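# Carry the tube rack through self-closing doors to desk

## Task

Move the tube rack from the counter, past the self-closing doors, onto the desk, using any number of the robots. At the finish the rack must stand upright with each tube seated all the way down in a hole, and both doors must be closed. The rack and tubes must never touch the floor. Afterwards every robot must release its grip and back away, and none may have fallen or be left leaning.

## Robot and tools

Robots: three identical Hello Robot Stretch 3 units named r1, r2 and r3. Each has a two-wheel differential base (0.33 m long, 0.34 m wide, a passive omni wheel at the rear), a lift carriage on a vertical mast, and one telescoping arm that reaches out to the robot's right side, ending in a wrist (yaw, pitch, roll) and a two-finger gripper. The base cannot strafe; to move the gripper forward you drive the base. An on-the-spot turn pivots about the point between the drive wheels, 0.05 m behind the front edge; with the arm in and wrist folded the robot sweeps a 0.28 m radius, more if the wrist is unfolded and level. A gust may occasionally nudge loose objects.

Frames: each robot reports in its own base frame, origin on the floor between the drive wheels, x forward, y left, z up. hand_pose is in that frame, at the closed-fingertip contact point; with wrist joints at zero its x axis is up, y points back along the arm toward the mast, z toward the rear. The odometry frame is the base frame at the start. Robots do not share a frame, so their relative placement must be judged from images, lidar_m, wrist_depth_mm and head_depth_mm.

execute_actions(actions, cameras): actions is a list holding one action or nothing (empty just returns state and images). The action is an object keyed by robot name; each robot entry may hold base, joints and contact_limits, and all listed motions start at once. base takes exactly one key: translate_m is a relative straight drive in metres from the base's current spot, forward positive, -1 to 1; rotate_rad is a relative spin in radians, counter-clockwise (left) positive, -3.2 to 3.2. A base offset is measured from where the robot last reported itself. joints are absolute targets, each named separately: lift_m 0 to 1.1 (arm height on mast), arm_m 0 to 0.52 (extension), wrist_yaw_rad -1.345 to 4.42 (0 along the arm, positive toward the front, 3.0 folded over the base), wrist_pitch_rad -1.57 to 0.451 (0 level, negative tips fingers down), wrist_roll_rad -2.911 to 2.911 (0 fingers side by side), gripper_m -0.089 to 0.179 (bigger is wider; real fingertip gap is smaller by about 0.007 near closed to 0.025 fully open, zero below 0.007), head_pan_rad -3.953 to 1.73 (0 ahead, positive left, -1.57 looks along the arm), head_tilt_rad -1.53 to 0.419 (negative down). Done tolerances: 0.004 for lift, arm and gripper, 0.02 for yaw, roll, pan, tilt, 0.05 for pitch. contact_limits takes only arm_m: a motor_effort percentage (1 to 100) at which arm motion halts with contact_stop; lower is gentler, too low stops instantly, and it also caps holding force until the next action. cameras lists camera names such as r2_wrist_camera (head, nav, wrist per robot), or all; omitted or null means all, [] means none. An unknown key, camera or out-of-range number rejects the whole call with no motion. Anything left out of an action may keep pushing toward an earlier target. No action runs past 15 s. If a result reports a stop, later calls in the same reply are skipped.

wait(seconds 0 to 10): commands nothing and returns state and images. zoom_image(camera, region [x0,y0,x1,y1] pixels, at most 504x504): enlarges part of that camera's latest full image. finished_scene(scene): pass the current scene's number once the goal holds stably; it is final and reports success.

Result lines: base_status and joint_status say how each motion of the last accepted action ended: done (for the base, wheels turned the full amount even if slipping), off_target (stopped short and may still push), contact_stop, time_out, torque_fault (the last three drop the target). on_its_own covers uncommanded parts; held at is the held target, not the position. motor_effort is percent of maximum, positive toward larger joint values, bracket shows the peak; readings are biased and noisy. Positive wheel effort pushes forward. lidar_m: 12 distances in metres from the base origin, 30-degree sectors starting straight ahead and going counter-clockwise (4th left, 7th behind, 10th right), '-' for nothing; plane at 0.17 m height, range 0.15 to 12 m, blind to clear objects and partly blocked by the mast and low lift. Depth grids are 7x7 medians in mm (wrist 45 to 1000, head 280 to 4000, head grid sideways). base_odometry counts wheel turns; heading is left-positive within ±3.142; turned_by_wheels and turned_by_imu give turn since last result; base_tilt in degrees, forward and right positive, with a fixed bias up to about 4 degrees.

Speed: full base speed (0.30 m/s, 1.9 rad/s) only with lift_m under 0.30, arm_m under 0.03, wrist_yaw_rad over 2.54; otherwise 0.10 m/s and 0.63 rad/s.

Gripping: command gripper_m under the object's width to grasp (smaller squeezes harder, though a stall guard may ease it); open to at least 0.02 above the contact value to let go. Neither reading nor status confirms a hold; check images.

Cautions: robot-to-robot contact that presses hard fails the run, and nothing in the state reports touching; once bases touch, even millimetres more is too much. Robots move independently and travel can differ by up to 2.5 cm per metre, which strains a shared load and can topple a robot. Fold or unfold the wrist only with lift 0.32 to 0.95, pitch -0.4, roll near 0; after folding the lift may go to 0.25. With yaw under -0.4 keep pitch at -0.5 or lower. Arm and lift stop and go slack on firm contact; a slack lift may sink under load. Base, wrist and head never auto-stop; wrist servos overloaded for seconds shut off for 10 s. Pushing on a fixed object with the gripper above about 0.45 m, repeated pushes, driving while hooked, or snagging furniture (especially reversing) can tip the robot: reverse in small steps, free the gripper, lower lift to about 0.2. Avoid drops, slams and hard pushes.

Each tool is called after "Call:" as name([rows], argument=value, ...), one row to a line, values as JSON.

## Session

Call:
execute_actions(actions=[])

Scene clock: 0.00 s.
r1.base_odometry: x=+0.000 y=+0.000 heading=+0.000 (m, m, rad; r1's odometry frame)
r1.turned_by_wheels: +0.000 (rad since the last result)
r1.turned_by_imu: +0.000 (rad since the last result)
r1.base_tilt: forward=+1.0 right=+1.3 (deg)
r1.lidar_m: 0.81 1.19 1.33 1.42 2.09 3.53 2.45 1.84 1.81 0.98 0.76 0.75
r1.head_depth_mm: 715 714 711 711 710 706 702 / 770 771 765 764 760 761 754 / 833 830 828 825 821 821 818 / 909 906 903 898 897 895 889 / 1001 995 991 989 985 975 974 / 1113 1105 1102 1094 1085 1088 1079 / 1246 1239 1229 1224 1223 1216 1209
r1.base_status: not commanded
r1.joint_positions: lift_m=+0.581 arm_m=+0.002 wrist_yaw_rad=+2.931 wrist_pitch_rad=-0.593 wrist_roll_rad=-0.007 gripper_m=+0.037 head_pan_rad=+0.005 head_tilt_rad=-0.024
r1.joint_status: not commanded
r1.motor_effort: left_wheel=-1 right_wheel=+0 lift_m=+40 arm_m=+0 wrist_yaw_rad=+0 wrist_pitch_rad=+6 wrist_roll_rad=+0 gripper_m=+0 head_pan_rad=+1 head_tilt_rad=+2 (%)
r1.hand_pose: x=+0.0204 y=+0.0476 z=+0.5560 quat_wxyz=(+0.277, +0.692, +0.136, +0.653) (m; r1's base frame)
r1.wrist_depth_mm: - - - - - - - / - - - - - - - / - - - - - - - / 961 - 941 957 954 943 956 / 816 829 854 844 850 820 820 / 733 729 - 734 743 736 744 / 652 651 661 669 646 661 665
r2.base_odometry: x=+0.000 y=+0.000 heading=+0.000 (m, m, rad; r2's odometry frame)
r2.turned_by_wheels: +0.000 (rad since the last result)
r2.turned_by_imu: +0.000 (rad since the last result)
r2.base_tilt: forward=-1.6 right=+3.2 (deg)
r2.lidar_m: 3.01 2.56 2.26 2.27 1.30 1.16 1.65 1.00 0.88 0.89 1.06 1.95
r2.head_depth_mm: 2119 2759 2796 2838 2852 2830 2121 / 2102 2846 2891 2929 2974 2968 2092 / 2112 2958 2973 3025 3051 2957 2093 / 2115 3099 3105 3122 3137 3007 2064 / 2115 3186 3252 3283 3294 2964 2074 / 2140 3280 3398 3438 3497 2961 2067 / 2134 3222 3418 3444 3541 2961 2057
r2.base_status: not commanded
r2.joint_positions: lift_m=+0.597 arm_m=+0.003 wrist_yaw_rad=+2.905 wrist_pitch_rad=-0.376 wrist_roll_rad=-0.007 gripper_m=+0.037 head_pan_rad=-0.009 head_tilt_rad=+0.000
r2.joint_status: not commanded
r2.motor_effort: left_wheel=-1 right_wheel=+0 lift_m=+44 arm_m=-1 wrist_yaw_rad=+0 wrist_pitch_rad=+5 wrist_roll_rad=+0 gripper_m=+0 head_pan_rad=+1 head_tilt_rad=+1 (%)
r2.hand_pose: x=+0.0326 y=+0.0752 z=+0.6193 quat_wxyz=(+0.214, +0.703, +0.050, +0.677) (m; r2's base frame)
r2.wrist_depth_mm: - - - - - - - / - - - - - - - / - - - - - - - / - - - - - - - / 991 - - - - - - / 842 - 842 883 936 925 927 / 728 750 772 772 800 799 802
r3.base_odometry: x=+0.000 y=+0.000 heading=+0.000 (m, m, rad; r3's odometry frame)
r3.turned_by_wheels: +0.000 (rad since the last result)
r3.turned_by_imu: +0.000 (rad since the last result)
r3.base_tilt: forward=+0.1 right=+0.0 (deg)
r3.lidar_m: 1.04 0.80 0.78 0.82 1.17 1.31 1.83 1.98 2.36 2.56 2.16 2.50
r3.head_depth_mm: 2049 2869 2890 2880 2942 2854 2271 / 2050 2351 2322 2264 2217 2182 2105 / 1858 1828 1806 1783 1780 1737 1696 / 1527 1509 1488 1473 1440 1441 1424 / 1281 1265 1258 1248 1235 1225 1214 / 1115 1112 1099 1086 1076 1064 1054 / 984 977 967 959 951 946 934
r3.base_status: not commanded
r3.joint_positions: lift_m=+0.485 arm_m=-0.003 wrist_yaw_rad=+2.886 wrist_pitch_rad=-0.489 wrist_roll_rad=+0.000 gripper_m=+0.037 head_pan_rad=-0.018 head_tilt_rad=-0.022
r3.joint_status: not commanded
r3.motor_effort: left_wheel=+0 right_wheel=+0 lift_m=+33 arm_m=-1 wrist_yaw_rad=+0 wrist_pitch_rad=+8 wrist_roll_rad=+1 gripper_m=+0 head_pan_rad=+1 head_tilt_rad=+2 (%)
r3.hand_pose: x=+0.0332 y=+0.0654 z=+0.4824 quat_wxyz=(+0.258, +0.702, +0.083, +0.659) (m; r3's base frame)
r3.wrist_depth_mm: - 910 826 775 697 673 618 / - - 962 857 770 718 665 / - - - 960 824 776 734 / 948 - 967 967 909 847 787 / 796 - 811 808 840 832 815 / 676 665 - 691 714 715 716 / 597 596 609 607 593 631 620
pictures: r1_head_camera (sideways: a quarter turn clockwise sets it upright), r1_nav_camera (sideways: a quarter turn counterclockwise sets it upright), r1_wrist_camera, r2_head_camera (sideways: a quarter turn clockwise sets it upright), r2_nav_camera (sideways: a quarter turn counterclockwise sets it upright), r2_wrist_camera, r3_head_camera (sideways: a quarter turn clockwise sets it upright), r3_nav_camera (sideways: a quarter turn counterclockwise sets it upright), r3_wrist_camera
camera_calibration (this result's frames):
r1_head_camera: T_world_to_cam=[[-0.0100343, -0.00182182, -0.999948, 1.32224], [-0.0437454, 0.999042, -0.00138119, 0.0113197], [0.998992, 0.0437293, -0.0101044, -0.0369872], [0, 0, 0, 1]] pos_world=[0.0507128, -0.00728258, 1.32181]
r1_nav_camera: T_world_to_cam=[[-0.0231812, 0.0623079, 0.997788, -1.25976], [0.0542451, -0.996507, 0.0634882, -0.0294644], [0.998259, 0.0555968, 0.0197203, -0.0778101], [0, 0, 0, 1]] pos_world=[0.0500702, 0.0534572, 1.26037]
r1_wrist_camera: T_world_to_cam=[[0.969806, -0.243863, -0.00282178, -0.0091766], [-0.172537, -0.677884, -0.714636, 0.465044], [0.17236, 0.693544, -0.699491, 0.516877], [0, 0, 0, 1]] pos_world=[0.0000478999, -0.0454685, 0.693862]
r2_head_camera: T_world_to_cam=[[-0.0374046, -0.0162135, -0.999169, 1.31946], [-0.00749673, 0.999845, -0.0159438, 0.0219152], [0.999272, 0.00689413, -0.0375204, -0.00317304], [0, 0, 0, 1]] pos_world=[0.052689, -0.000496894, 1.31859]
r2_nav_camera: T_world_to_cam=[[-0.02587, -0.0284844, 0.999259, -1.26109], [-0.0298814, -0.999125, -0.0292541, 0.0917817], [0.999219, -0.0306161, 0.0249962, -0.0808475], [0, 0, 0, 1]] pos_world=[0.0509026, 0.053305, 1.26486]
r2_wrist_camera: T_world_to_cam=[[0.96783, -0.243614, 0.0628987, -0.0586982], [-0.079596, -0.533609, -0.841977, 0.591419], [0.238681, 0.809885, -0.535834, 0.427577], [0, 0, 0, 1]] pos_world=[0.00183006, -0.0450009, 0.730764]
r3_head_camera: T_world_to_cam=[[-0.0295776, 0.0365479, -0.998894, 1.3244], [0.0594474, 0.997627, 0.0347413, -0.051574], [0.997793, -0.0583541, -0.0316801, -0.00844858], [0, 0, 0, 1]] pos_world=[0.0506686, 0.0025543, 1.32446]
r3_nav_camera: T_world_to_cam=[[0.0767706, -0.041391, 0.996189, -1.24864], [0.0267691, -0.998692, -0.0435579, 0.109301], [0.996689, 0.030011, -0.0755622, 0.0449799], [0, 0, 0, 1]] pos_world=[0.0481021, 0.0561259, 1.25204]
r3_wrist_camera: T_world_to_cam=[[0.962624, -0.270265, 0.0176776, -0.0238806], [-0.15059, -0.588334, -0.794472, 0.461665], [0.225118, 0.762116, -0.607043, 0.403111], [0, 0, 0, 1]] pos_world=[0.00176255, -0.0420581, 0.611908]
Images, in order (width x height): r1_head_camera 896x504, r1_nav_camera 672x504, r1_wrist_camera 644x364, r2_head_camera 896x504, r2_nav_camera 672x504, r2_wrist_camera 644x364, r3_head_camera 896x504, r3_nav_camera 672x504, r3_wrist_camera 644x364.

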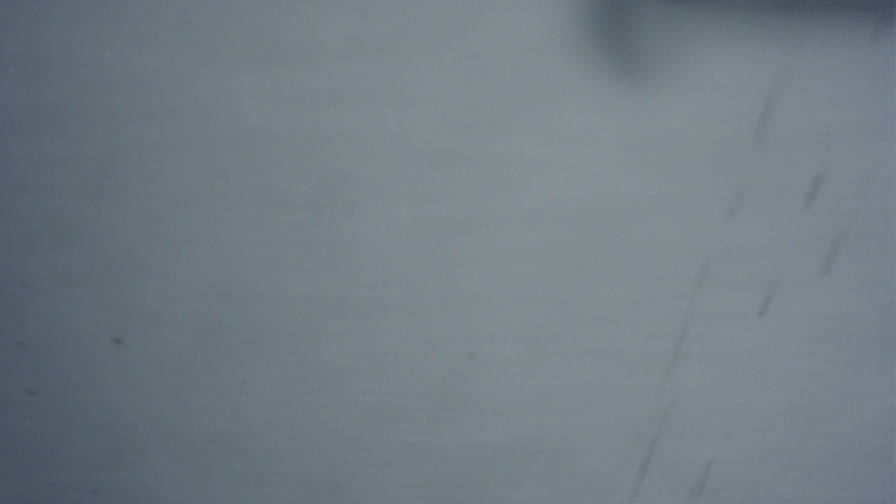

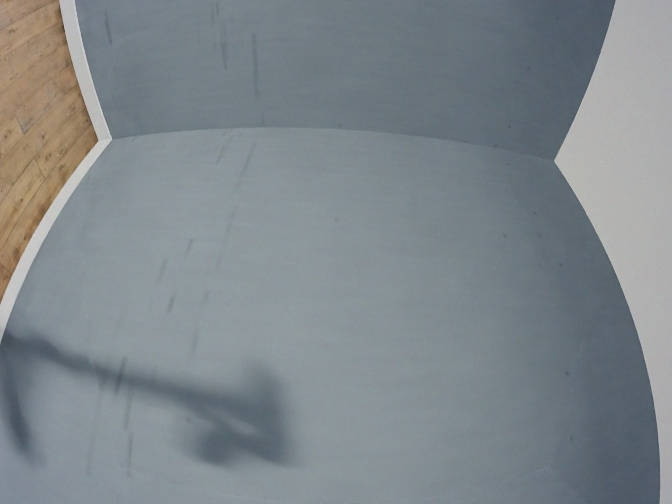

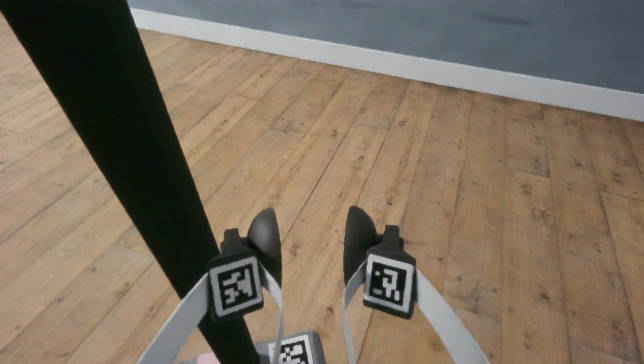

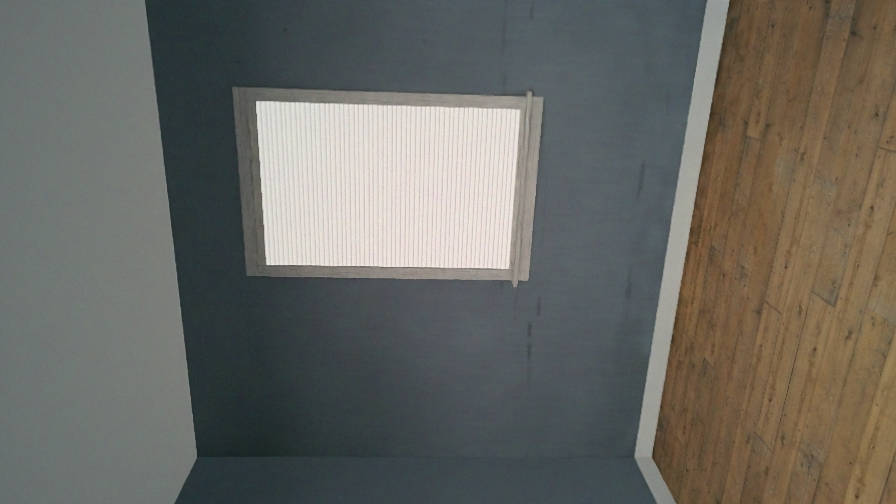

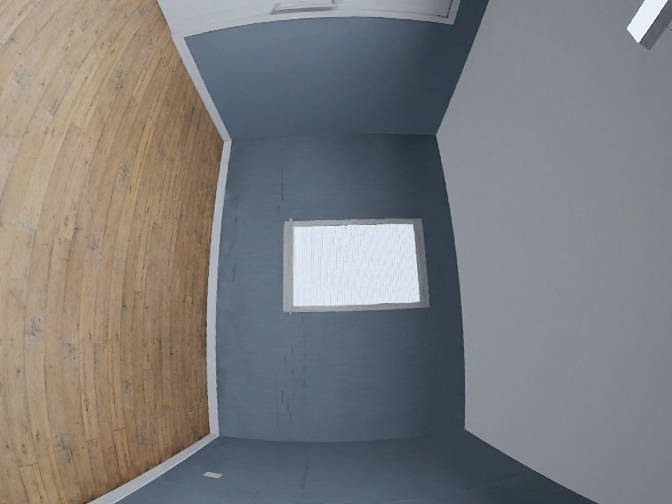

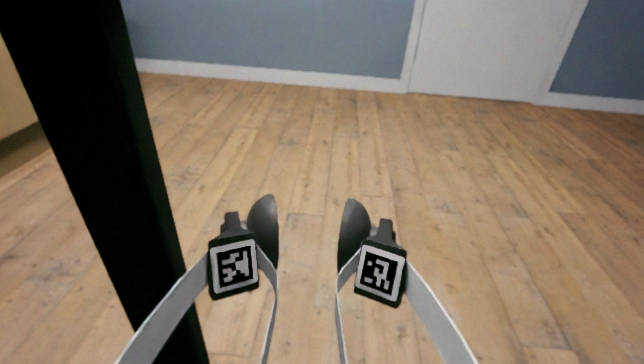

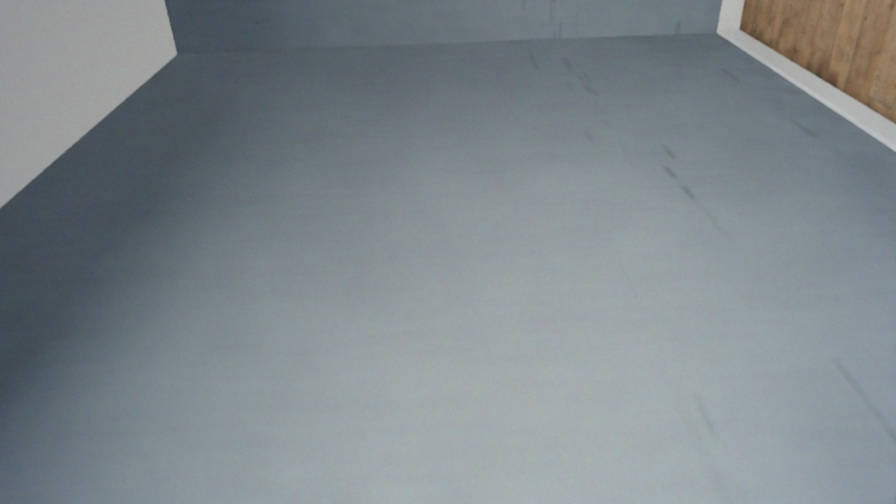

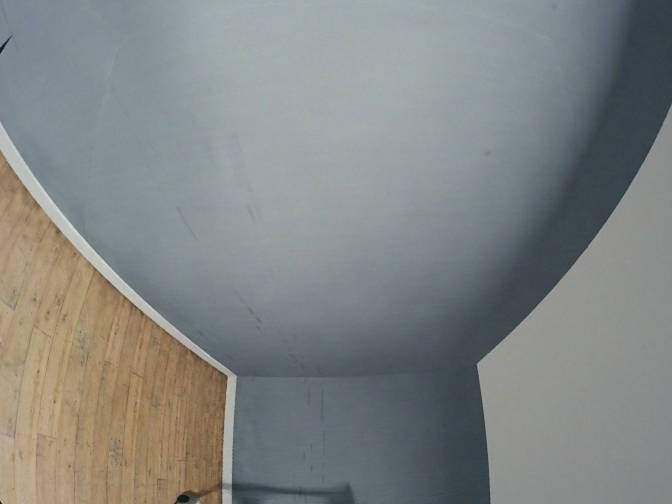

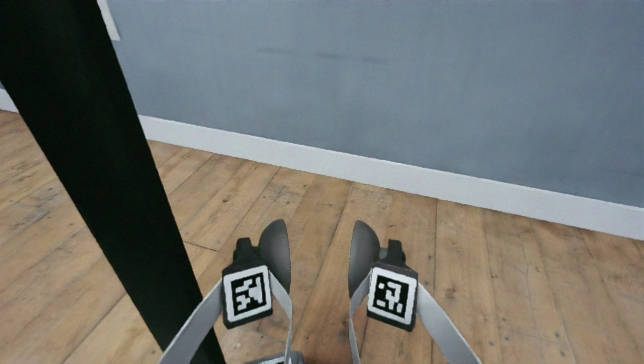

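Call:
execute_actions([
  {"r1":{"joints":{"head_pan_rad":-3.3,"head_tilt_rad":-0.4,"lift_m":0.27,"wrist_pitch_rad":-0.4,"wrist_yaw_rad":3.05}},"r2":{"joints":{"head_pan_rad":-3.6,"head_tilt_rad":-0.4,"lift_m":0.27}},"r3":{"joints":{"head_pan_rad":-2.2,"head_tilt_rad":-0.4,"lift_m":0.27,"wrist_pitch_rad":-0.4,"wrist_yaw_rad":3.05}}},
], cameras=["r1_nav_camera","r2_head_camera","r2_nav_camera","r3_nav_camera"])

Scene clock: 4.37 s.
r1.base_odometry: x=+0.000 y=+0.000 heading=+0.000 (m, m, rad; r1's odometry frame)
r1.turned_by_wheels: +0.000 (rad since the last result)
r1.turned_by_imu: -0.001 (rad since the last result)
r1.base_tilt: forward=+1.0 right=+1.4 (deg)
r1.lidar_m: 0.80 1.19 1.32 1.41 2.10 3.53 2.45 1.84 1.81 0.98 0.76 0.75
r1.head_depth_mm: 3475 3609 3878 3792 2446 1777 1391 / 3625 3891 - 3797 2452 1784 1403 / 3784 - - 3826 2398 1777 1392 / 3417 3680 3945 3756 2415 1761 1397 / 2859 3013 3223 3264 2439 1771 1404 / 2415 2552 2755 2887 2401 1770 1389 / 2139 2303 2439 2600 2389 1771 1393
r1.base_status: not commanded
r1.joint_positions: lift_m=+0.270 arm_m=+0.002 wrist_yaw_rad=+3.048 wrist_pitch_rad=-0.419 wrist_roll_rad=-0.007 gripper_m=+0.037 head_pan_rad=-3.293 head_tilt_rad=-0.395
r1.joint_status: all done
r1.motor_effort: left_wheel=-1(1) right_wheel=+0(1) lift_m=+35(38) arm_m=+0(0) wrist_yaw_rad=+2(4) wrist_pitch_rad=+9(9) wrist_roll_rad=+1(0) gripper_m=+0(0) head_pan_rad=-2(44) head_tilt_rad=-2(30) (%)
r1.hand_pose: x=-0.0003 y=+0.0764 z=+0.2827 quat_wxyz=(+0.179, +0.695, +0.115, +0.687) (m; r1's base frame)
r1.wrist_depth_mm: - - - - - - - / - - - - - - - / 880 880 876 893 884 855 858 / 684 683 683 685 681 676 690 / 565 566 - 563 592 566 566 / 483 494 - - 488 479 476 / - - - - 414 417 417
r2.base_odometry: x=+0.000 y=+0.000 heading=+0.000 (m, m, rad; r2's odometry frame)
r2.turned_by_wheels: +0.000 (rad since the last result)
r2.turned_by_imu: +0.000 (rad since the last result)
r2.base_tilt: forward=-1.6 right=+3.2 (deg)
r2.lidar_m: 3.01 2.55 2.26 2.27 1.30 1.16 1.65 1.00 0.89 0.89 1.06 1.94
r2.head_depth_mm: 1547 1652 1522 1280 1419 1566 1369 / 1546 1667 1515 1256 1413 1562 1355 / 1519 1633 1523 1257 1393 1570 1364 / 1509 1625 1519 1240 1369 1508 1357 / 1483 1594 1695 1281 1440 1605 1373 / 1480 1585 1725 1884 2010 1685 1360 / 1466 1574 1705 1856 1997 1661 1367
r2.base_status: not commanded
r2.joint_positions: lift_m=+0.270 arm_m=+0.003 wrist_yaw_rad=+2.905 wrist_pitch_rad=-0.377 wrist_roll_rad=-0.007 gripper_m=+0.037 head_pan_rad=-3.593 head_tilt_rad=-0.395
r2.joint_status: all done
r2.motor_effort: left_wheel=-1(1) right_wheel=+0(0) lift_m=+39(40) arm_m=-1(1) wrist_yaw_rad=+0(1) wrist_pitch_rad=+5(5) wrist_roll_rad=+0(0) gripper_m=+1(0) head_pan_rad=-3(36) head_tilt_rad=-3(28) (%)
r2.hand_pose: x=+0.0325 y=+0.0750 z=+0.2920 quat_wxyz=(+0.214, +0.703, +0.051, +0.677) (m; r2's base frame)
r2.wrist_depth_mm: - - - - - - - / - - - - - - - / 822 926 920 955 - - - / 663 - 702 736 746 774 801 / 545 - 587 590 610 619 632 / 468 - - 493 510 512 525 / - - - 427 434 446 449
r3.base_odometry: x=+0.000 y=+0.000 heading=+0.000 (m, m, rad; r3's odometry frame)
r3.turned_by_wheels: +0.000 (rad since the last result)
r3.turned_by_imu: +0.001 (rad since the last result)
r3.base_tilt: forward=+0.1 right=+0.1 (deg)
r3.lidar_m: 1.04 0.80 0.78 0.82 1.18 1.31 1.83 1.99 2.36 2.56 2.16 2.49
r3.head_depth_mm: 2116 2234 2409 2655 2367 1807 1461 / 2102 2247 2427 2596 2405 1828 1469 / 2079 2243 2390 2584 2401 1830 1465 / 2056 2219 2366 2522 2441 1833 1467 / 2067 2181 2382 2493 2443 1826 1482 / 2071 2178 2327 2547 2475 1830 1477 / 2090 2208 2370 2573 2452 1856 1491
r3.base_status: not commanded
r3.joint_positions: lift_m=+0.270 arm_m=-0.003 wrist_yaw_rad=+3.047 wrist_pitch_rad=-0.421 wrist_roll_rad=+0.000 gripper_m=+0.037 head_pan_rad=-2.193 head_tilt_rad=-0.395
r3.joint_status: all done
r3.motor_effort: left_wheel=+1(0) right_wheel=+0(0) lift_m=+28(28) arm_m=-1(2) wrist_yaw_rad=+2(3) wrist_pitch_rad=+11(12) wrist_roll_rad=+0(0) gripper_m=+0(0) head_pan_rad=-5(49) head_tilt_rad=-3(33) (%)
r3.hand_pose: x=-0.0002 y=+0.0807 z=+0.2823 quat_wxyz=(+0.180, +0.697, +0.115, +0.684) (m; r3's base frame)
r3.wrist_depth_mm: - - 927 838 735 651 582 / - - - 885 800 700 630 / 900 911 933 895 816 736 669 / 693 702 712 718 726 742 698 / 564 567 591 588 590 582 592 / 471 495 - 520 501 494 502 / - - - - 407 420 426
pictures: r1_nav_camera (sideways: a quarter turn counterclockwise sets it upright), r2_head_camera (sideways: a quarter turn clockwise sets it upright), r2_nav_camera (sideways: a quarter turn counterclockwise sets it upright), r3_nav_camera (sideways: a quarter turn counterclockwise sets it upright)
camera_calibration (this result's frames):
r1_nav_camera: T_world_to_cam=[[-0.346473, -0.0103392, 0.938003, -1.17948], [0.0822134, 0.995757, 0.0413432, -0.000778999], [-0.93445, 0.0914407, -0.344153, 0.407623], [0, 0, 0, 1]] pos_world=[-0.0276896, -0.0486924, 1.24667]
r2_head_camera: T_world_to_cam=[[0.38434, -0.167885, -0.907798, 1.19744], [-0.416978, -0.908877, -0.00845439, 0.0146563], [-0.823658, 0.381782, -0.419322, 0.504891], [0, 0, 0, 1]] pos_world=[-0.038254, 0.021594, 1.29887]
r2_nav_camera: T_world_to_cam=[[-0.312413, 0.183311, 0.932092, -1.17139], [0.463514, 0.885888, -0.0188664, 0.0752357], [-0.829188, 0.426144, -0.36173, 0.433693], [0, 0, 0, 1]] pos_world=[-0.0412172, -0.0367375, 1.25014]
r3_nav_camera: T_world_to_cam=[[-0.286083, -0.330388, 0.899445, -1.12001], [-0.826245, 0.560426, -0.0569427, 0.131906], [-0.485259, -0.759452, -0.433309, 0.519642], [0, 0, 0, 1]] pos_world=[0.0407305, -0.0493186, 1.24007]
Images, in order (width x height): r1_nav_camera 672x504, r2_head_camera 896x504, r2_nav_camera 672x504, r3_nav_camera 672x504.

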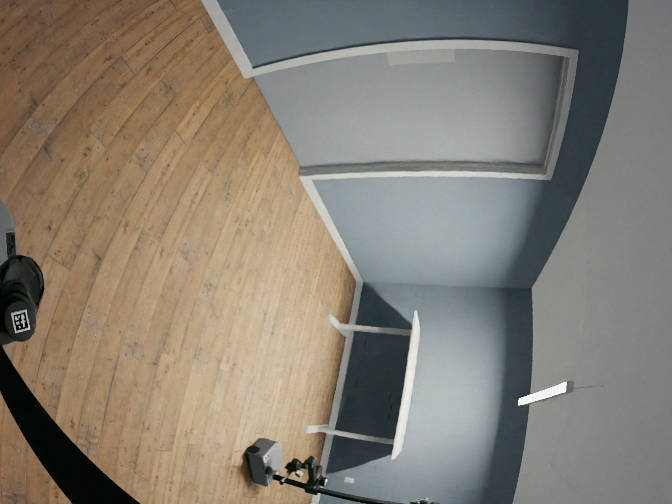

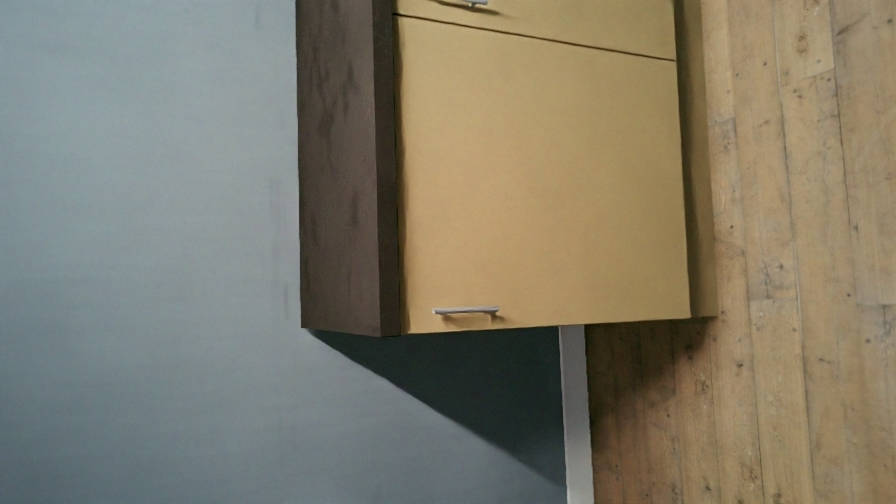

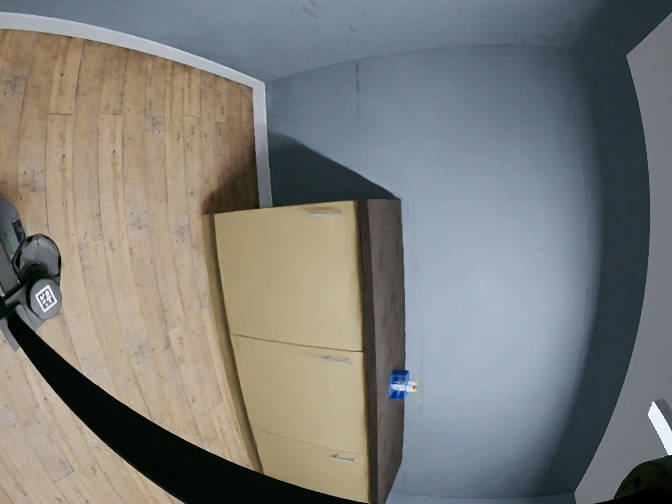

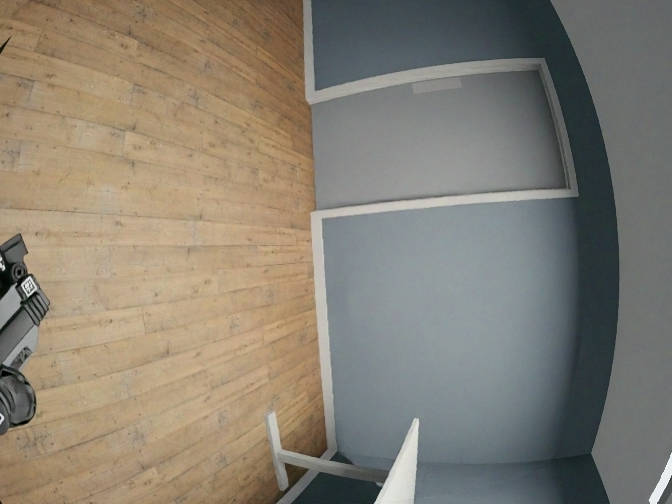

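Call:
execute_actions([
  {"r1":{"base":{"rotate_rad":-2.815}},"r2":{"base":{"rotate_rad":-1.33}},"r3":{"base":{"rotate_rad":1.37},"joints":{"head_pan_rad":-3.14,"head_tilt_rad":-0.8}}},
], cameras=[])

Call:
execute_actions([
  {"r1":{"base":{"translate_m":1}},"r2":{"base":{"translate_m":-1}},"r3":{"base":{"translate_m":-0.8}}},
], cameras=[])

Call:
execute_actions([
  {"r1":{"base":{"translate_m":0.96}},"r2":{"base":{"translate_m":-0.14},"joints":{"lift_m":0.9,"wrist_pitch_rad":-0.4}}},
], cameras=[])

Call:
execute_actions([
  {"r1":{"base":{"rotate_rad":2.235},"joints":{"head_pan_rad":-1.57,"head_tilt_rad":-1}},"r2":{"base":{"rotate_rad":-0.5},"joints":{"wrist_yaw_rad":1.5,"head_pan_rad":-1.57,"head_tilt_rad":-0.5}}},
], cameras=["r1_nav_camera","r2_head_camera","r3_nav_camera"])

Scene clock: 10.10 s.
r1.base_odometry: x=+0.000 y=+0.000 heading=-2.815 (m, m, rad; r1's odometry frame)
r1.turned_by_wheels: -2.815 (rad since the last result)
r1.turned_by_imu: -2.808 (rad since the last result)
r1.base_tilt: forward=+1.0 right=+1.3 (deg)
r1.lidar_m: 1.93 1.81 1.17 0.80 0.75 0.76 0.99 1.32 1.35 1.74 2.30 2.82
r1.head_depth_mm: 698 733 776 817 868 920 982 / 767 808 852 906 971 1037 1110 / 842 895 960 1020 1099 1186 1282 / 938 1003 1072 1164 1260 1384 1380 / 1055 1144 1230 1354 1495 1596 1399 / 1212 1320 1413 1528 1661 1706 1395 / 1197 1275 1350 1429 1523 1588 1386
r1.base_status: done
r1.joint_positions: lift_m=+0.270 arm_m=+0.002 wrist_yaw_rad=+3.048 wrist_pitch_rad=-0.419 wrist_roll_rad=-0.007 gripper_m=+0.037 head_pan_rad=-3.293 head_tilt_rad=-0.396
r1.joint_status: not commanded
r1.motor_effort: left_wheel=+0(8) right_wheel=-2(6) lift_m=+35(35) arm_m=-1(1) wrist_yaw_rad=+2(3) wrist_pitch_rad=+9(9) wrist_roll_rad=+1(1) gripper_m=+0(0) head_pan_rad=-3(3) head_tilt_rad=-2(3) (%)
r1.hand_pose: x=-0.0004 y=+0.0764 z=+0.2827 quat_wxyz=(+0.179, +0.695, +0.115, +0.687) (m; r1's base frame)
r1.wrist_depth_mm: 584 - 785 963 - - - / 596 - 857 - - - - / 632 703 866 890 871 864 875 / 643 693 688 679 682 676 677 / 562 567 - 565 581 567 560 / 480 494 - - 489 478 476 / - - - - 415 415 412
r2.base_odometry: x=+0.000 y=+0.000 heading=-1.330 (m, m, rad; r2's odometry frame)
r2.turned_by_wheels: -1.330 (rad since the last result)
r2.turned_by_imu: -1.341 (rad since the last result)
r2.base_tilt: forward=-1.6 right=+3.3 (deg)
r2.lidar_m: 0.93 1.30 2.98 3.14 2.33 2.26 1.58 1.19 1.16 1.22 0.91 0.89
r2.head_depth_mm: 1865 2014 2168 2360 2141 1652 1366 / 1901 2014 2208 2384 2140 1656 1361 / 1902 2060 2240 2434 2133 1649 1363 / 1961 2076 2280 2500 2154 1656 1365 / 1978 2152 2331 2557 2139 1659 1353 / 2019 2184 2363 2530 2124 1662 1370 / 2033 2193 2400 2615 2132 1661 1360
r2.base_status: done
r2.joint_positions: lift_m=+0.270 arm_m=+0.003 wrist_yaw_rad=+2.905 wrist_pitch_rad=-0.377 wrist_roll_rad=-0.007 gripper_m=+0.037 head_pan_rad=-3.593 head_tilt_rad=-0.395
r2.joint_status: not commanded
r2.motor_effort: left_wheel=+1(9) right_wheel=-3(9) lift_m=+40(40) arm_m=-1(1) wrist_yaw_rad=-1(0) wrist_pitch_rad=+5(5) wrist_roll_rad=+0(0) gripper_m=+0(0) head_pan_rad=-3(3) head_tilt_rad=-2(3) (%)
r2.hand_pose: x=+0.0325 y=+0.0750 z=+0.2920 quat_wxyz=(+0.214, +0.703, +0.051, +0.677) (m; r2's base frame)
r2.wrist_depth_mm: - - - - - - - / - - - - - - - / 802 924 925 934 987 - - / 651 - 707 719 743 781 791 / 545 - 588 587 607 615 631 / 469 - - 494 511 511 522 / - - - 428 429 442 448
r3.base_odometry: x=+0.000 y=+0.000 heading=+1.370 (m, m, rad; r3's odometry frame)
r3.turned_by_wheels: +1.370 (rad since the last result)
r3.turned_by_imu: +1.351 (rad since the last result)
r3.base_tilt: forward=+0.1 right=+0.0 (deg)
r3.lidar_m: 0.78 0.98 1.73 1.31 2.16 2.36 2.37 2.94 2.29 1.31 0.85 0.78
r3.head_depth_mm: 2063 2323 2303 1851 1560 1336 1167 / 2127 2415 2318 1853 1553 1328 1168 / 2240 2523 2301 1850 1555 1331 1189 / 2324 2646 2299 1865 1562 1338 1171 / 2445 2720 2306 1870 1563 1333 1174 / 2482 2812 2331 1870 1557 1335 1181 / 2506 2781 2312 1875 1559 1331 1179
r3.base_status: done
r3.joint_positions: lift_m=+0.270 arm_m=-0.003 wrist_yaw_rad=+3.048 wrist_pitch_rad=-0.421 wrist_roll_rad=+0.000 gripper_m=+0.037 head_pan_rad=-3.133 head_tilt_rad=-0.791
r3.joint_status: all done
r3.motor_effort: left_wheel=-1(7) right_wheel=+3(15) lift_m=+26(27) arm_m=-1(1) wrist_yaw_rad=+2(3) wrist_pitch_rad=+11(11) wrist_roll_rad=+0(1) gripper_m=+0(0) head_pan_rad=-4(50) head_tilt_rad=-6(36) (%)
r3.hand_pose: x=-0.0002 y=+0.0807 z=+0.2823 quat_wxyz=(+0.180, +0.697, +0.115, +0.684) (m; r3's base frame)
r3.wrist_depth_mm: - - - - - - - / - - - - - - - / 901 897 936 948 957 980 - / 695 701 724 711 734 750 749 / 563 565 599 575 582 583 595 / 477 494 - 516 505 494 497 / - - - - 407 420 426
pictures: none
No camera images: the call's "cameras" was empty. Leave "cameras" out to get every camera's image.

Scene clock: 15.03 s.
r1.base_odometry: x=-0.947 y=-0.321 heading=-2.815 (m, m, rad; r1's odometry frame)
r1.turned_by_wheels: +0.000 (rad since the last result)
r1.turned_by_imu: -0.005 (rad since the last result)
r1.base_tilt: forward=+0.9 right=+1.3 (deg)
r1.lidar_m: 1.14 1.00 1.01 1.30 1.32 1.35 1.73 2.13 2.17 1.49 1.56 1.61
r1.head_depth_mm: 1261 1331 1396 1476 1562 1631 1398 / 1370 1457 1538 1623 1743 1729 1392 / 1531 1602 1715 1832 1957 1772 1401 / 1688 1799 1950 2102 2180 1776 1393 / 1910 2042 2217 2409 2401 1770 1397 / 2079 2254 2383 2590 2406 1781 1400 / 1978 2070 2196 2342 2378 1752 1385
r1.base_status: done
r1.joint_positions: lift_m=+0.270 arm_m=+0.002 wrist_yaw_rad=+3.049 wrist_pitch_rad=-0.418 wrist_roll_rad=-0.007 gripper_m=+0.037 head_pan_rad=-3.293 head_tilt_rad=-0.396
r1.joint_status: not commanded
r1.motor_effort: left_wheel=+1(8) right_wheel=-2(5) lift_m=+36(36) arm_m=+0(1) wrist_yaw_rad=+2(2) wrist_pitch_rad=+9(9) wrist_roll_rad=+1(1) gripper_m=+1(1) head_pan_rad=-3(3) head_tilt_rad=-2(2) (%)
r1.hand_pose: x=-0.0005 y=+0.0765 z=+0.2827 quat_wxyz=(+0.179, +0.695, +0.116, +0.687) (m; r1's base frame)
r1.wrist_depth_mm: - - - - - 906 761 / - - - - - 929 811 / 862 877 882 859 872 874 810 / 688 694 676 691 686 687 682 / 565 567 - 559 586 559 563 / 481 494 - - 494 477 478 / - - - - 414 417 416
r2.base_odometry: x=-0.239 y=+0.971 heading=-1.330 (m, m, rad; r2's odometry frame)
r2.turned_by_wheels: +0.000 (rad since the last result)
r2.turned_by_imu: -0.006 (rad since the last result)
r2.base_tilt: forward=-1.6 right=+3.2 (deg)
r2.lidar_m: 1.82 2.54 3.51 1.96 1.46 1.41 0.85 0.64 0.62 0.66 0.92 1.74
r2.head_depth_mm: 1156 1242 1346 1456 1605 1658 1370 / 1161 1256 1367 1489 1625 1650 1368 / 1185 1279 1389 1522 1679 1656 1357 / 1199 1282 1406 1534 1715 1659 1361 / 1217 1316 1420 1558 1739 1660 1347 / 1229 1345 1455 1601 1778 1666 1360 / 1252 1359 1493 1630 1804 1670 1368
r2.base_status: done
r2.joint_positions: lift_m=+0.270 arm_m=+0.003 wrist_yaw_rad=+2.905 wrist_pitch_rad=-0.378 wrist_roll_rad=-0.007 gripper_m=+0.037 head_pan_rad=-3.593 head_tilt_rad=-0.396
r2.joint_status: not commanded
r2.motor_effort: left_wheel=+2(6) right_wheel=-4(12) lift_m=+40(40) arm_m=-1(1) wrist_yaw_rad=-1(1) wrist_pitch_rad=+5(5) wrist_roll_rad=+0(0) gripper_m=+1(0) head_pan_rad=-3(2) head_tilt_rad=-2(3) (%)
r2.hand_pose: x=+0.0325 y=+0.0750 z=+0.2919 quat_wxyz=(+0.214, +0.703, +0.051, +0.676) (m; r2's base frame)
r2.wrist_depth_mm: - - - - - - - / - - - - - - - / 817 918 915 951 1000 - - / 660 - 698 719 749 774 796 / 544 - 588 587 607 620 641 / 465 - - 493 511 512 519 / - - - 426 431 442 449
r3.base_odometry: x=-0.160 y=-0.784 heading=+1.370 (m, m, rad; r3's odometry frame)
r3.turned_by_wheels: +0.000 (rad since the last result)
r3.turned_by_imu: +0.003 (rad since the last result)
r3.base_tilt: forward=+0.1 right=+0.0 (deg)
r3.lidar_m: 1.53 1.90 1.62 1.73 1.77 1.61 1.70 1.49 1.51 2.55 1.66 1.52
r3.head_depth_mm: 1416 1562 1776 1860 1565 1341 1170 / 1496 1699 1916 1874 1539 1336 1173 / 1561 1766 2017 1854 1565 1337 1195 / 1604 1843 2107 1866 1554 1337 1168 / 1666 1905 2149 1860 1570 1325 1168 / 1735 1981 2213 1860 1558 1343 1175 / 1745 2003 2224 1866 1550 1340 1167
r3.base_status: done
r3.joint_positions: lift_m=+0.270 arm_m=-0.003 wrist_yaw_rad=+3.048 wrist_pitch_rad=-0.420 wrist_roll_rad=+0.000 gripper_m=+0.037 head_pan_rad=-3.133 head_tilt_rad=-0.791
r3.joint_status: not commanded
r3.motor_effort: left_wheel=-1(9) right_wheel=+3(8) lift_m=+28(28) arm_m=-1(1) wrist_yaw_rad=+1(2) wrist_pitch_rad=+11(11) wrist_roll_rad=+1(0) gripper_m=+0(0) head_pan_rad=-3(3) head_tilt_rad=-6(6) (%)
r3.hand_pose: x=-0.0003 y=+0.0807 z=+0.2824 quat_wxyz=(+0.180, +0.697, +0.115, +0.684) (m; r3's base frame)
r3.wrist_depth_mm: - - - - - - - / - - - - - - - / 894 928 941 941 971 986 - / 688 685 720 713 725 738 751 / 574 570 601 593 588 586 603 / 474 491 - 518 502 494 491 / - - - - 407 420 421
pictures: none
No camera images: the call's "cameras" was empty. Leave "cameras" out to get every camera's image.

Scene clock: 21.60 s.
r1.base_odometry: x=-1.856 y=-0.629 heading=-2.815 (m, m, rad; r1's odometry frame)
r1.turned_by_wheels: +0.000 (rad since the last result)
r1.turned_by_imu: -0.005 (rad since the last result)
r1.base_tilt: forward=+1.0 right=+1.4 (deg)
r1.lidar_m: 0.31 0.29 0.29 0.37 0.63 1.91 2.45 2.92 1.58 3.01 1.31 0.45
r1.head_depth_mm: 1803 1884 1996 2089 2186 1771 1401 / 1965 2093 2201 2356 2379 1779 1402 / 2148 2296 2445 2633 2429 1768 1391 / 2399 2563 2785 3001 2398 1762 1397 / 2728 2927 3142 3346 2403 1775 1392 / 2951 3138 3331 3466 2385 1772 1397 / 2754 2871 3039 3202 2387 1762 1389
r1.base_status: done
r1.joint_positions: lift_m=+0.270 arm_m=+0.002 wrist_yaw_rad=+3.049 wrist_pitch_rad=-0.418 wrist_roll_rad=-0.007 gripper_m=+0.037 head_pan_rad=-3.293 head_tilt_rad=-0.396
r1.joint_status: not commanded
r1.motor_effort: left_wheel=+0(8) right_wheel=-2(5) lift_m=+36(36) arm_m=+0(0) wrist_yaw_rad=+2(2) wrist_pitch_rad=+9(9) wrist_roll_rad=+1(1) gripper_m=+1(0) head_pan_rad=-3(3) head_tilt_rad=-2(1) (%)
r1.hand_pose: x=-0.0005 y=+0.0765 z=+0.2828 quat_wxyz=(+0.179, +0.695, +0.116, +0.687) (m; r1's base frame)
r1.wrist_depth_mm: - - 455 396 342 282 241 / - - 491 423 369 295 250 / 872 881 546 467 390 314 262 / 687 680 580 519 418 333 275 / 566 566 - 545 438 353 290 / 478 493 - - 449 379 308 / - - - - 417 395 325
r2.base_odometry: x=-0.272 y=+1.107 heading=-1.330 (m, m, rad; r2's odometry frame)
r2.turned_by_wheels: +0.000 (rad since the last result)
r2.turned_by_imu: -0.001 (rad since the last result)
r2.base_tilt: forward=-1.6 right=+3.2 (deg)
r2.lidar_m: 1.94 2.71 3.58 1.79 1.33 1.29 0.75 0.56 0.55 0.58 0.81 1.86
r2.head_depth_mm: 1053 1132 1221 1331 - - - / 1066 1148 1237 1355 - - - / 1078 1156 1253 1376 - - - / 1093 1184 1280 1405 1523 - - / 1115 1196 1309 1418 1557 - - / 1128 1215 1322 1453 1610 - - / 1143 1247 1354 1485 1647 1740 -
r2.base_status: done
r2.joint_positions: lift_m=+0.900 arm_m=+0.003 wrist_yaw_rad=+2.905 wrist_pitch_rad=-0.414 wrist_roll_rad=-0.007 gripper_m=+0.037 head_pan_rad=-3.593 head_tilt_rad=-0.396
r2.joint_status: all done
r2.motor_effort: left_wheel=+1(9) right_wheel=-3(12) lift_m=+49(51) arm_m=-1(1) wrist_yaw_rad=-1(0) wrist_pitch_rad=+5(4) wrist_roll_rad=+0(0) gripper_m=+0(0) head_pan_rad=-2(3) head_tilt_rad=-3(2) (%)
r2.hand_pose: x=+0.0315 y=+0.0707 z=+0.9134 quat_wxyz=(+0.226, +0.702, +0.064, +0.672) (m; r2's base frame)
r2.wrist_depth_mm: - - - - - - - / - - - - - - - / - - - - - - - / - - - - - - - / - - - - - - - / - - - - - - - / - - - - - - -
r3.base_odometry: x=-0.160 y=-0.784 heading=+1.370 (m, m, rad; r3's odometry frame)
r3.turned_by_wheels: +0.000 (rad since the last result)
r3.turned_by_imu: +0.002 (rad since the last result)
r3.base_tilt: forward=+0.2 right=+0.0 (deg)
r3.lidar_m: 1.53 1.91 1.62 1.73 1.76 1.61 1.60 2.00 2.72 2.55 1.65 1.52
r3.head_depth_mm: 1414 1576 1780 1847 1553 1339 1169 / 1496 1692 1927 1862 1538 1340 1167 / 1549 1750 2022 1870 1557 1337 1201 / 1604 1821 2094 1858 1562 1343 1170 / 1671 1916 2084 1857 1555 1342 1167 / 1745 1922 1898 1817 1575 1338 1171 / 1697 1876 2234 1862 1556 1344 1167
r3.base_status: not commanded
r3.joint_positions: lift_m=+0.270 arm_m=-0.003 wrist_yaw_rad=+3.048 wrist_pitch_rad=-0.420 wrist_roll_rad=+0.000 gripper_m=+0.037 head_pan_rad=-3.133 head_tilt_rad=-0.791
r3.joint_status: not commanded
r3.motor_effort: left_wheel=-2(2) right_wheel=+3(3) lift_m=+28(27) arm_m=-1(2) wrist_yaw_rad=+2(2) wrist_pitch_rad=+11(11) wrist_roll_rad=+1(0) gripper_m=+0(0) head_pan_rad=-3(3) head_tilt_rad=-6(6) (%)
r3.hand_pose: x=-0.0003 y=+0.0807 z=+0.2824 quat_wxyz=(+0.180, +0.697, +0.115, +0.684) (m; r3's base frame)
r3.wrist_depth_mm: - - - - - - - / - - - - - - - / 913 947 952 950 967 997 - / 699 703 712 717 740 729 740 / 564 567 599 582 591 593 607 / 474 488 - 529 493 489 494 / - - - - 410 424 426
pictures: none
No camera images: the call's "cameras" was empty. Leave "cameras" out to get every camera's image.

Scene clock: 24.27 s.
r1.base_odometry: x=-1.856 y=-0.629 heading=-0.580 (m, m, rad; r1's odometry frame)
r1.turned_by_wheels: +2.235 (rad since the last result)
r1.turned_by_imu: +2.224 (rad since the last result)
r1.base_tilt: forward=+1.0 right=+1.3 (deg)
r1.lidar_m: 0.96 1.96 2.75 2.92 3.06 2.45 0.75 0.40 0.30 0.29 0.30 0.37
r1.head_depth_mm: - 289 327 422 595 1014 1091 / - 287 329 426 603 1037 1125 / - 289 332 430 609 1009 - / - 291 334 434 619 989 - / - 289 336 438 628 1113 1093 / - 290 340 443 637 1045 1099 / - 292 342 447 645 878 1095
r1.base_status: done
r1.joint_positions: lift_m=+0.270 arm_m=+0.002 wrist_yaw_rad=+3.049 wrist_pitch_rad=-0.418 wrist_roll_rad=-0.007 gripper_m=+0.037 head_pan_rad=-1.577 head_tilt_rad=-0.988
r1.joint_status: all done
r1.motor_effort: left_wheel=-3(9) right_wheel=+2(8) lift_m=+36(36) arm_m=-1(1) wrist_yaw_rad=+1(1) wrist_pitch_rad=+9(9) wrist_roll_rad=+1(1) gripper_m=+0(0) head_pan_rad=+3(47) head_tilt_rad=-7(44) (%)
r1.hand_pose: x=-0.0005 y=+0.0764 z=+0.2828 quat_wxyz=(+0.179, +0.695, +0.116, +0.687) (m; r1's base frame)
r1.wrist_depth_mm: - - - - - - - / - - - - - - - / 892 879 871 877 872 868 875 / 681 698 692 680 686 680 682 / 563 565 - 561 587 562 563 / 477 497 - - 495 478 476 / - - - - 414 414 418
r2.base_odometry: x=-0.272 y=+1.107 heading=-1.829 (m, m, rad; r2's odometry frame)
r2.turned_by_wheels: -0.500 (rad since the last result)
r2.turned_by_imu: -0.506 (rad since the last result)
r2.base_tilt: forward=-1.6 right=+3.2 (deg)
r2.lidar_m: 1.86 1.97 2.79 3.59 1.75 1.32 1.29 0.73 0.56 0.55 0.58 0.83
r2.head_depth_mm: 955 1037 1089 744 630 726 - / 966 1049 1091 744 629 736 - / 963 1061 1094 743 660 754 - / 978 1069 1023 745 671 771 915 / 984 1077 1097 747 680 786 933 / 993 1090 1097 744 688 805 920 / 1005 1102 1100 747 701 819 947
r2.base_status: done
r2.joint_positions: lift_m=+0.900 arm_m=+0.003 wrist_yaw_rad=+1.503 wrist_pitch_rad=-0.414 wrist_roll_rad=-0.007 gripper_m=+0.037 head_pan_rad=-1.577 head_tilt_rad=-0.494
r2.joint_status: all done
r2.motor_effort: left_wheel=+2(6) right_wheel=-3(8) lift_m=+48(48) arm_m=-1(1) wrist_yaw_rad=-4(2) wrist_pitch_rad=+5(5) wrist_roll_rad=+0(0) gripper_m=+0(1) head_pan_rad=+3(38) head_tilt_rad=-3(16) (%)
r2.hand_pose: x=+0.2030 y=-0.1633 z=+0.9134 quat_wxyz=(+0.607, +0.577, -0.404, +0.368) (m; r2's base frame)
r2.wrist_depth_mm: - - - - - 804 802 / - - - - - 703 480 / - - - - - 693 465 / - - - - - 689 462 / - - - - - 670 457 / - - - - 993 656 454 / - - - - - 653 447
r3.base_odometry: x=-0.160 y=-0.784 heading=+1.370 (m, m, rad; r3's odometry frame)
r3.turned_by_wheels: +0.000 (rad since the last result)
r3.turned_by_imu: +0.001 (rad since the last result)
r3.base_tilt: forward=+0.1 right=+0.1 (deg)
r3.lidar_m: 1.54 1.90 1.62 1.72 1.77 1.61 1.46 2.00 2.71 2.55 1.66 1.52
r3.head_depth_mm: 1416 1568 1786 1870 1545 1334 1171 / 1503 1689 1924 1869 1557 1338 1171 / 1560 1765 2022 1851 1558 1339 1192 / 1597 1828 2068 1869 1560 1343 1174 / 1668 1824 1879 1806 1564 1335 1167 / 1658 1907 2120 1874 1550 1332 1169 / 1731 1981 2215 1867 1566 1338 1180
r3.base_status: not commanded
r3.joint_positions: lift_m=+0.270 arm_m=-0.003 wrist_yaw_rad=+3.048 wrist_pitch_rad=-0.420 wrist_roll_rad=+0.000 gripper_m=+0.037 head_pan_rad=-3.133 head_tilt_rad=-0.791
r3.joint_status: not commanded
r3.motor_effort: left_wheel=-2(2) right_wheel=+4(3) lift_m=+28(27) arm_m=-1(1) wrist_yaw_rad=+2(2) wrist_pitch_rad=+11(10) wrist_roll_rad=+0(0) gripper_m=+0(0) head_pan_rad=-3(3) head_tilt_rad=-5(6) (%)
r3.hand_pose: x=-0.0003 y=+0.0807 z=+0.2824 quat_wxyz=(+0.180, +0.697, +0.115, +0.684) (m; r3's base frame)
r3.wrist_depth_mm: - - - - - - - / - - - - - - - / 902 920 941 968 978 979 - / 693 698 711 723 729 725 748 / 563 567 603 581 587 596 595 / 473 489 - 515 493 492 500 / - - - - 403 419 426
pictures: r1_nav_camera (sideways: a quarter turn counterclockwise sets it upright), r2_head_camera (sideways: a quarter turn clockwise sets it upright), r3_nav_camera (sideways: a quarter turn counterclockwise sets it upright)
camera_calibration (this result's frames):
r1_nav_camera: T_world_to_cam=[[0.0576005, -0.807261, 0.587377, -0.724859], [-0.997237, -0.0741672, -0.00413867, 0.0650327], [0.0469051, -0.585515, -0.809303, 1.00675], [0, 0, 0, 1]] pos_world=[0.0593835, 0.00914152, 1.2408]
r2_head_camera: T_world_to_cam=[[-0.0132965, 0.506736, -0.861999, 1.14012], [0.99986, 0.0154749, -0.00632592, 0.0032416], [0.0101338, -0.861962, -0.506871, 0.613725], [0, 0, 0, 1]] pos_world=[0.00569914, -0.0487842, 1.29388]
r3_nav_camera: T_world_to_cam=[[-0.748828, 0.0336847, 0.661908, -0.807537], [-0.0104054, 0.997987, -0.0625595, 0.13421], [-0.662683, -0.0537337, -0.74697, 0.928768], [0, 0, 0, 1]] pos_world=[0.012169, -0.0568323, 1.23667]
Images, in order (width x height): r1_nav_camera 672x504, r2_head_camera 896x504, r3_nav_camera 672x504.

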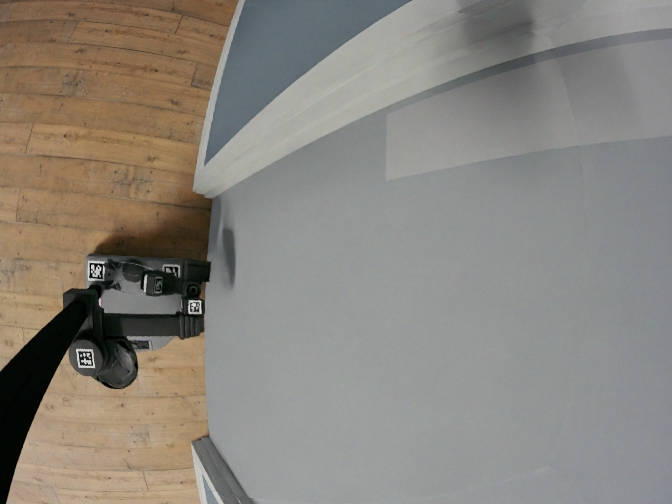

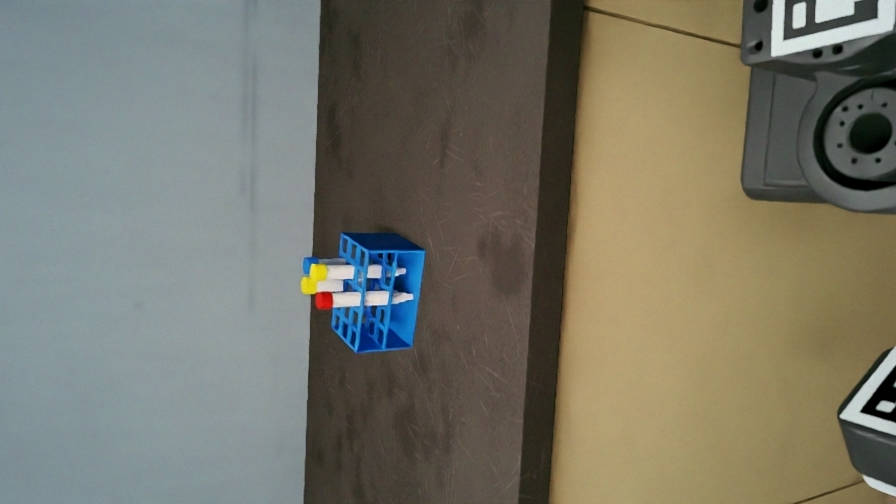

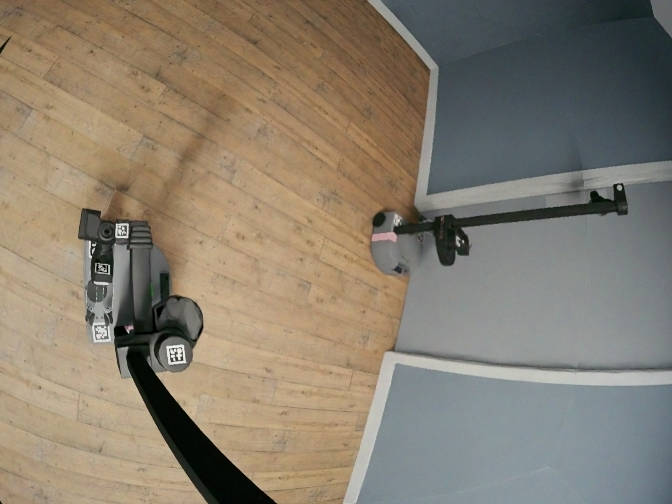

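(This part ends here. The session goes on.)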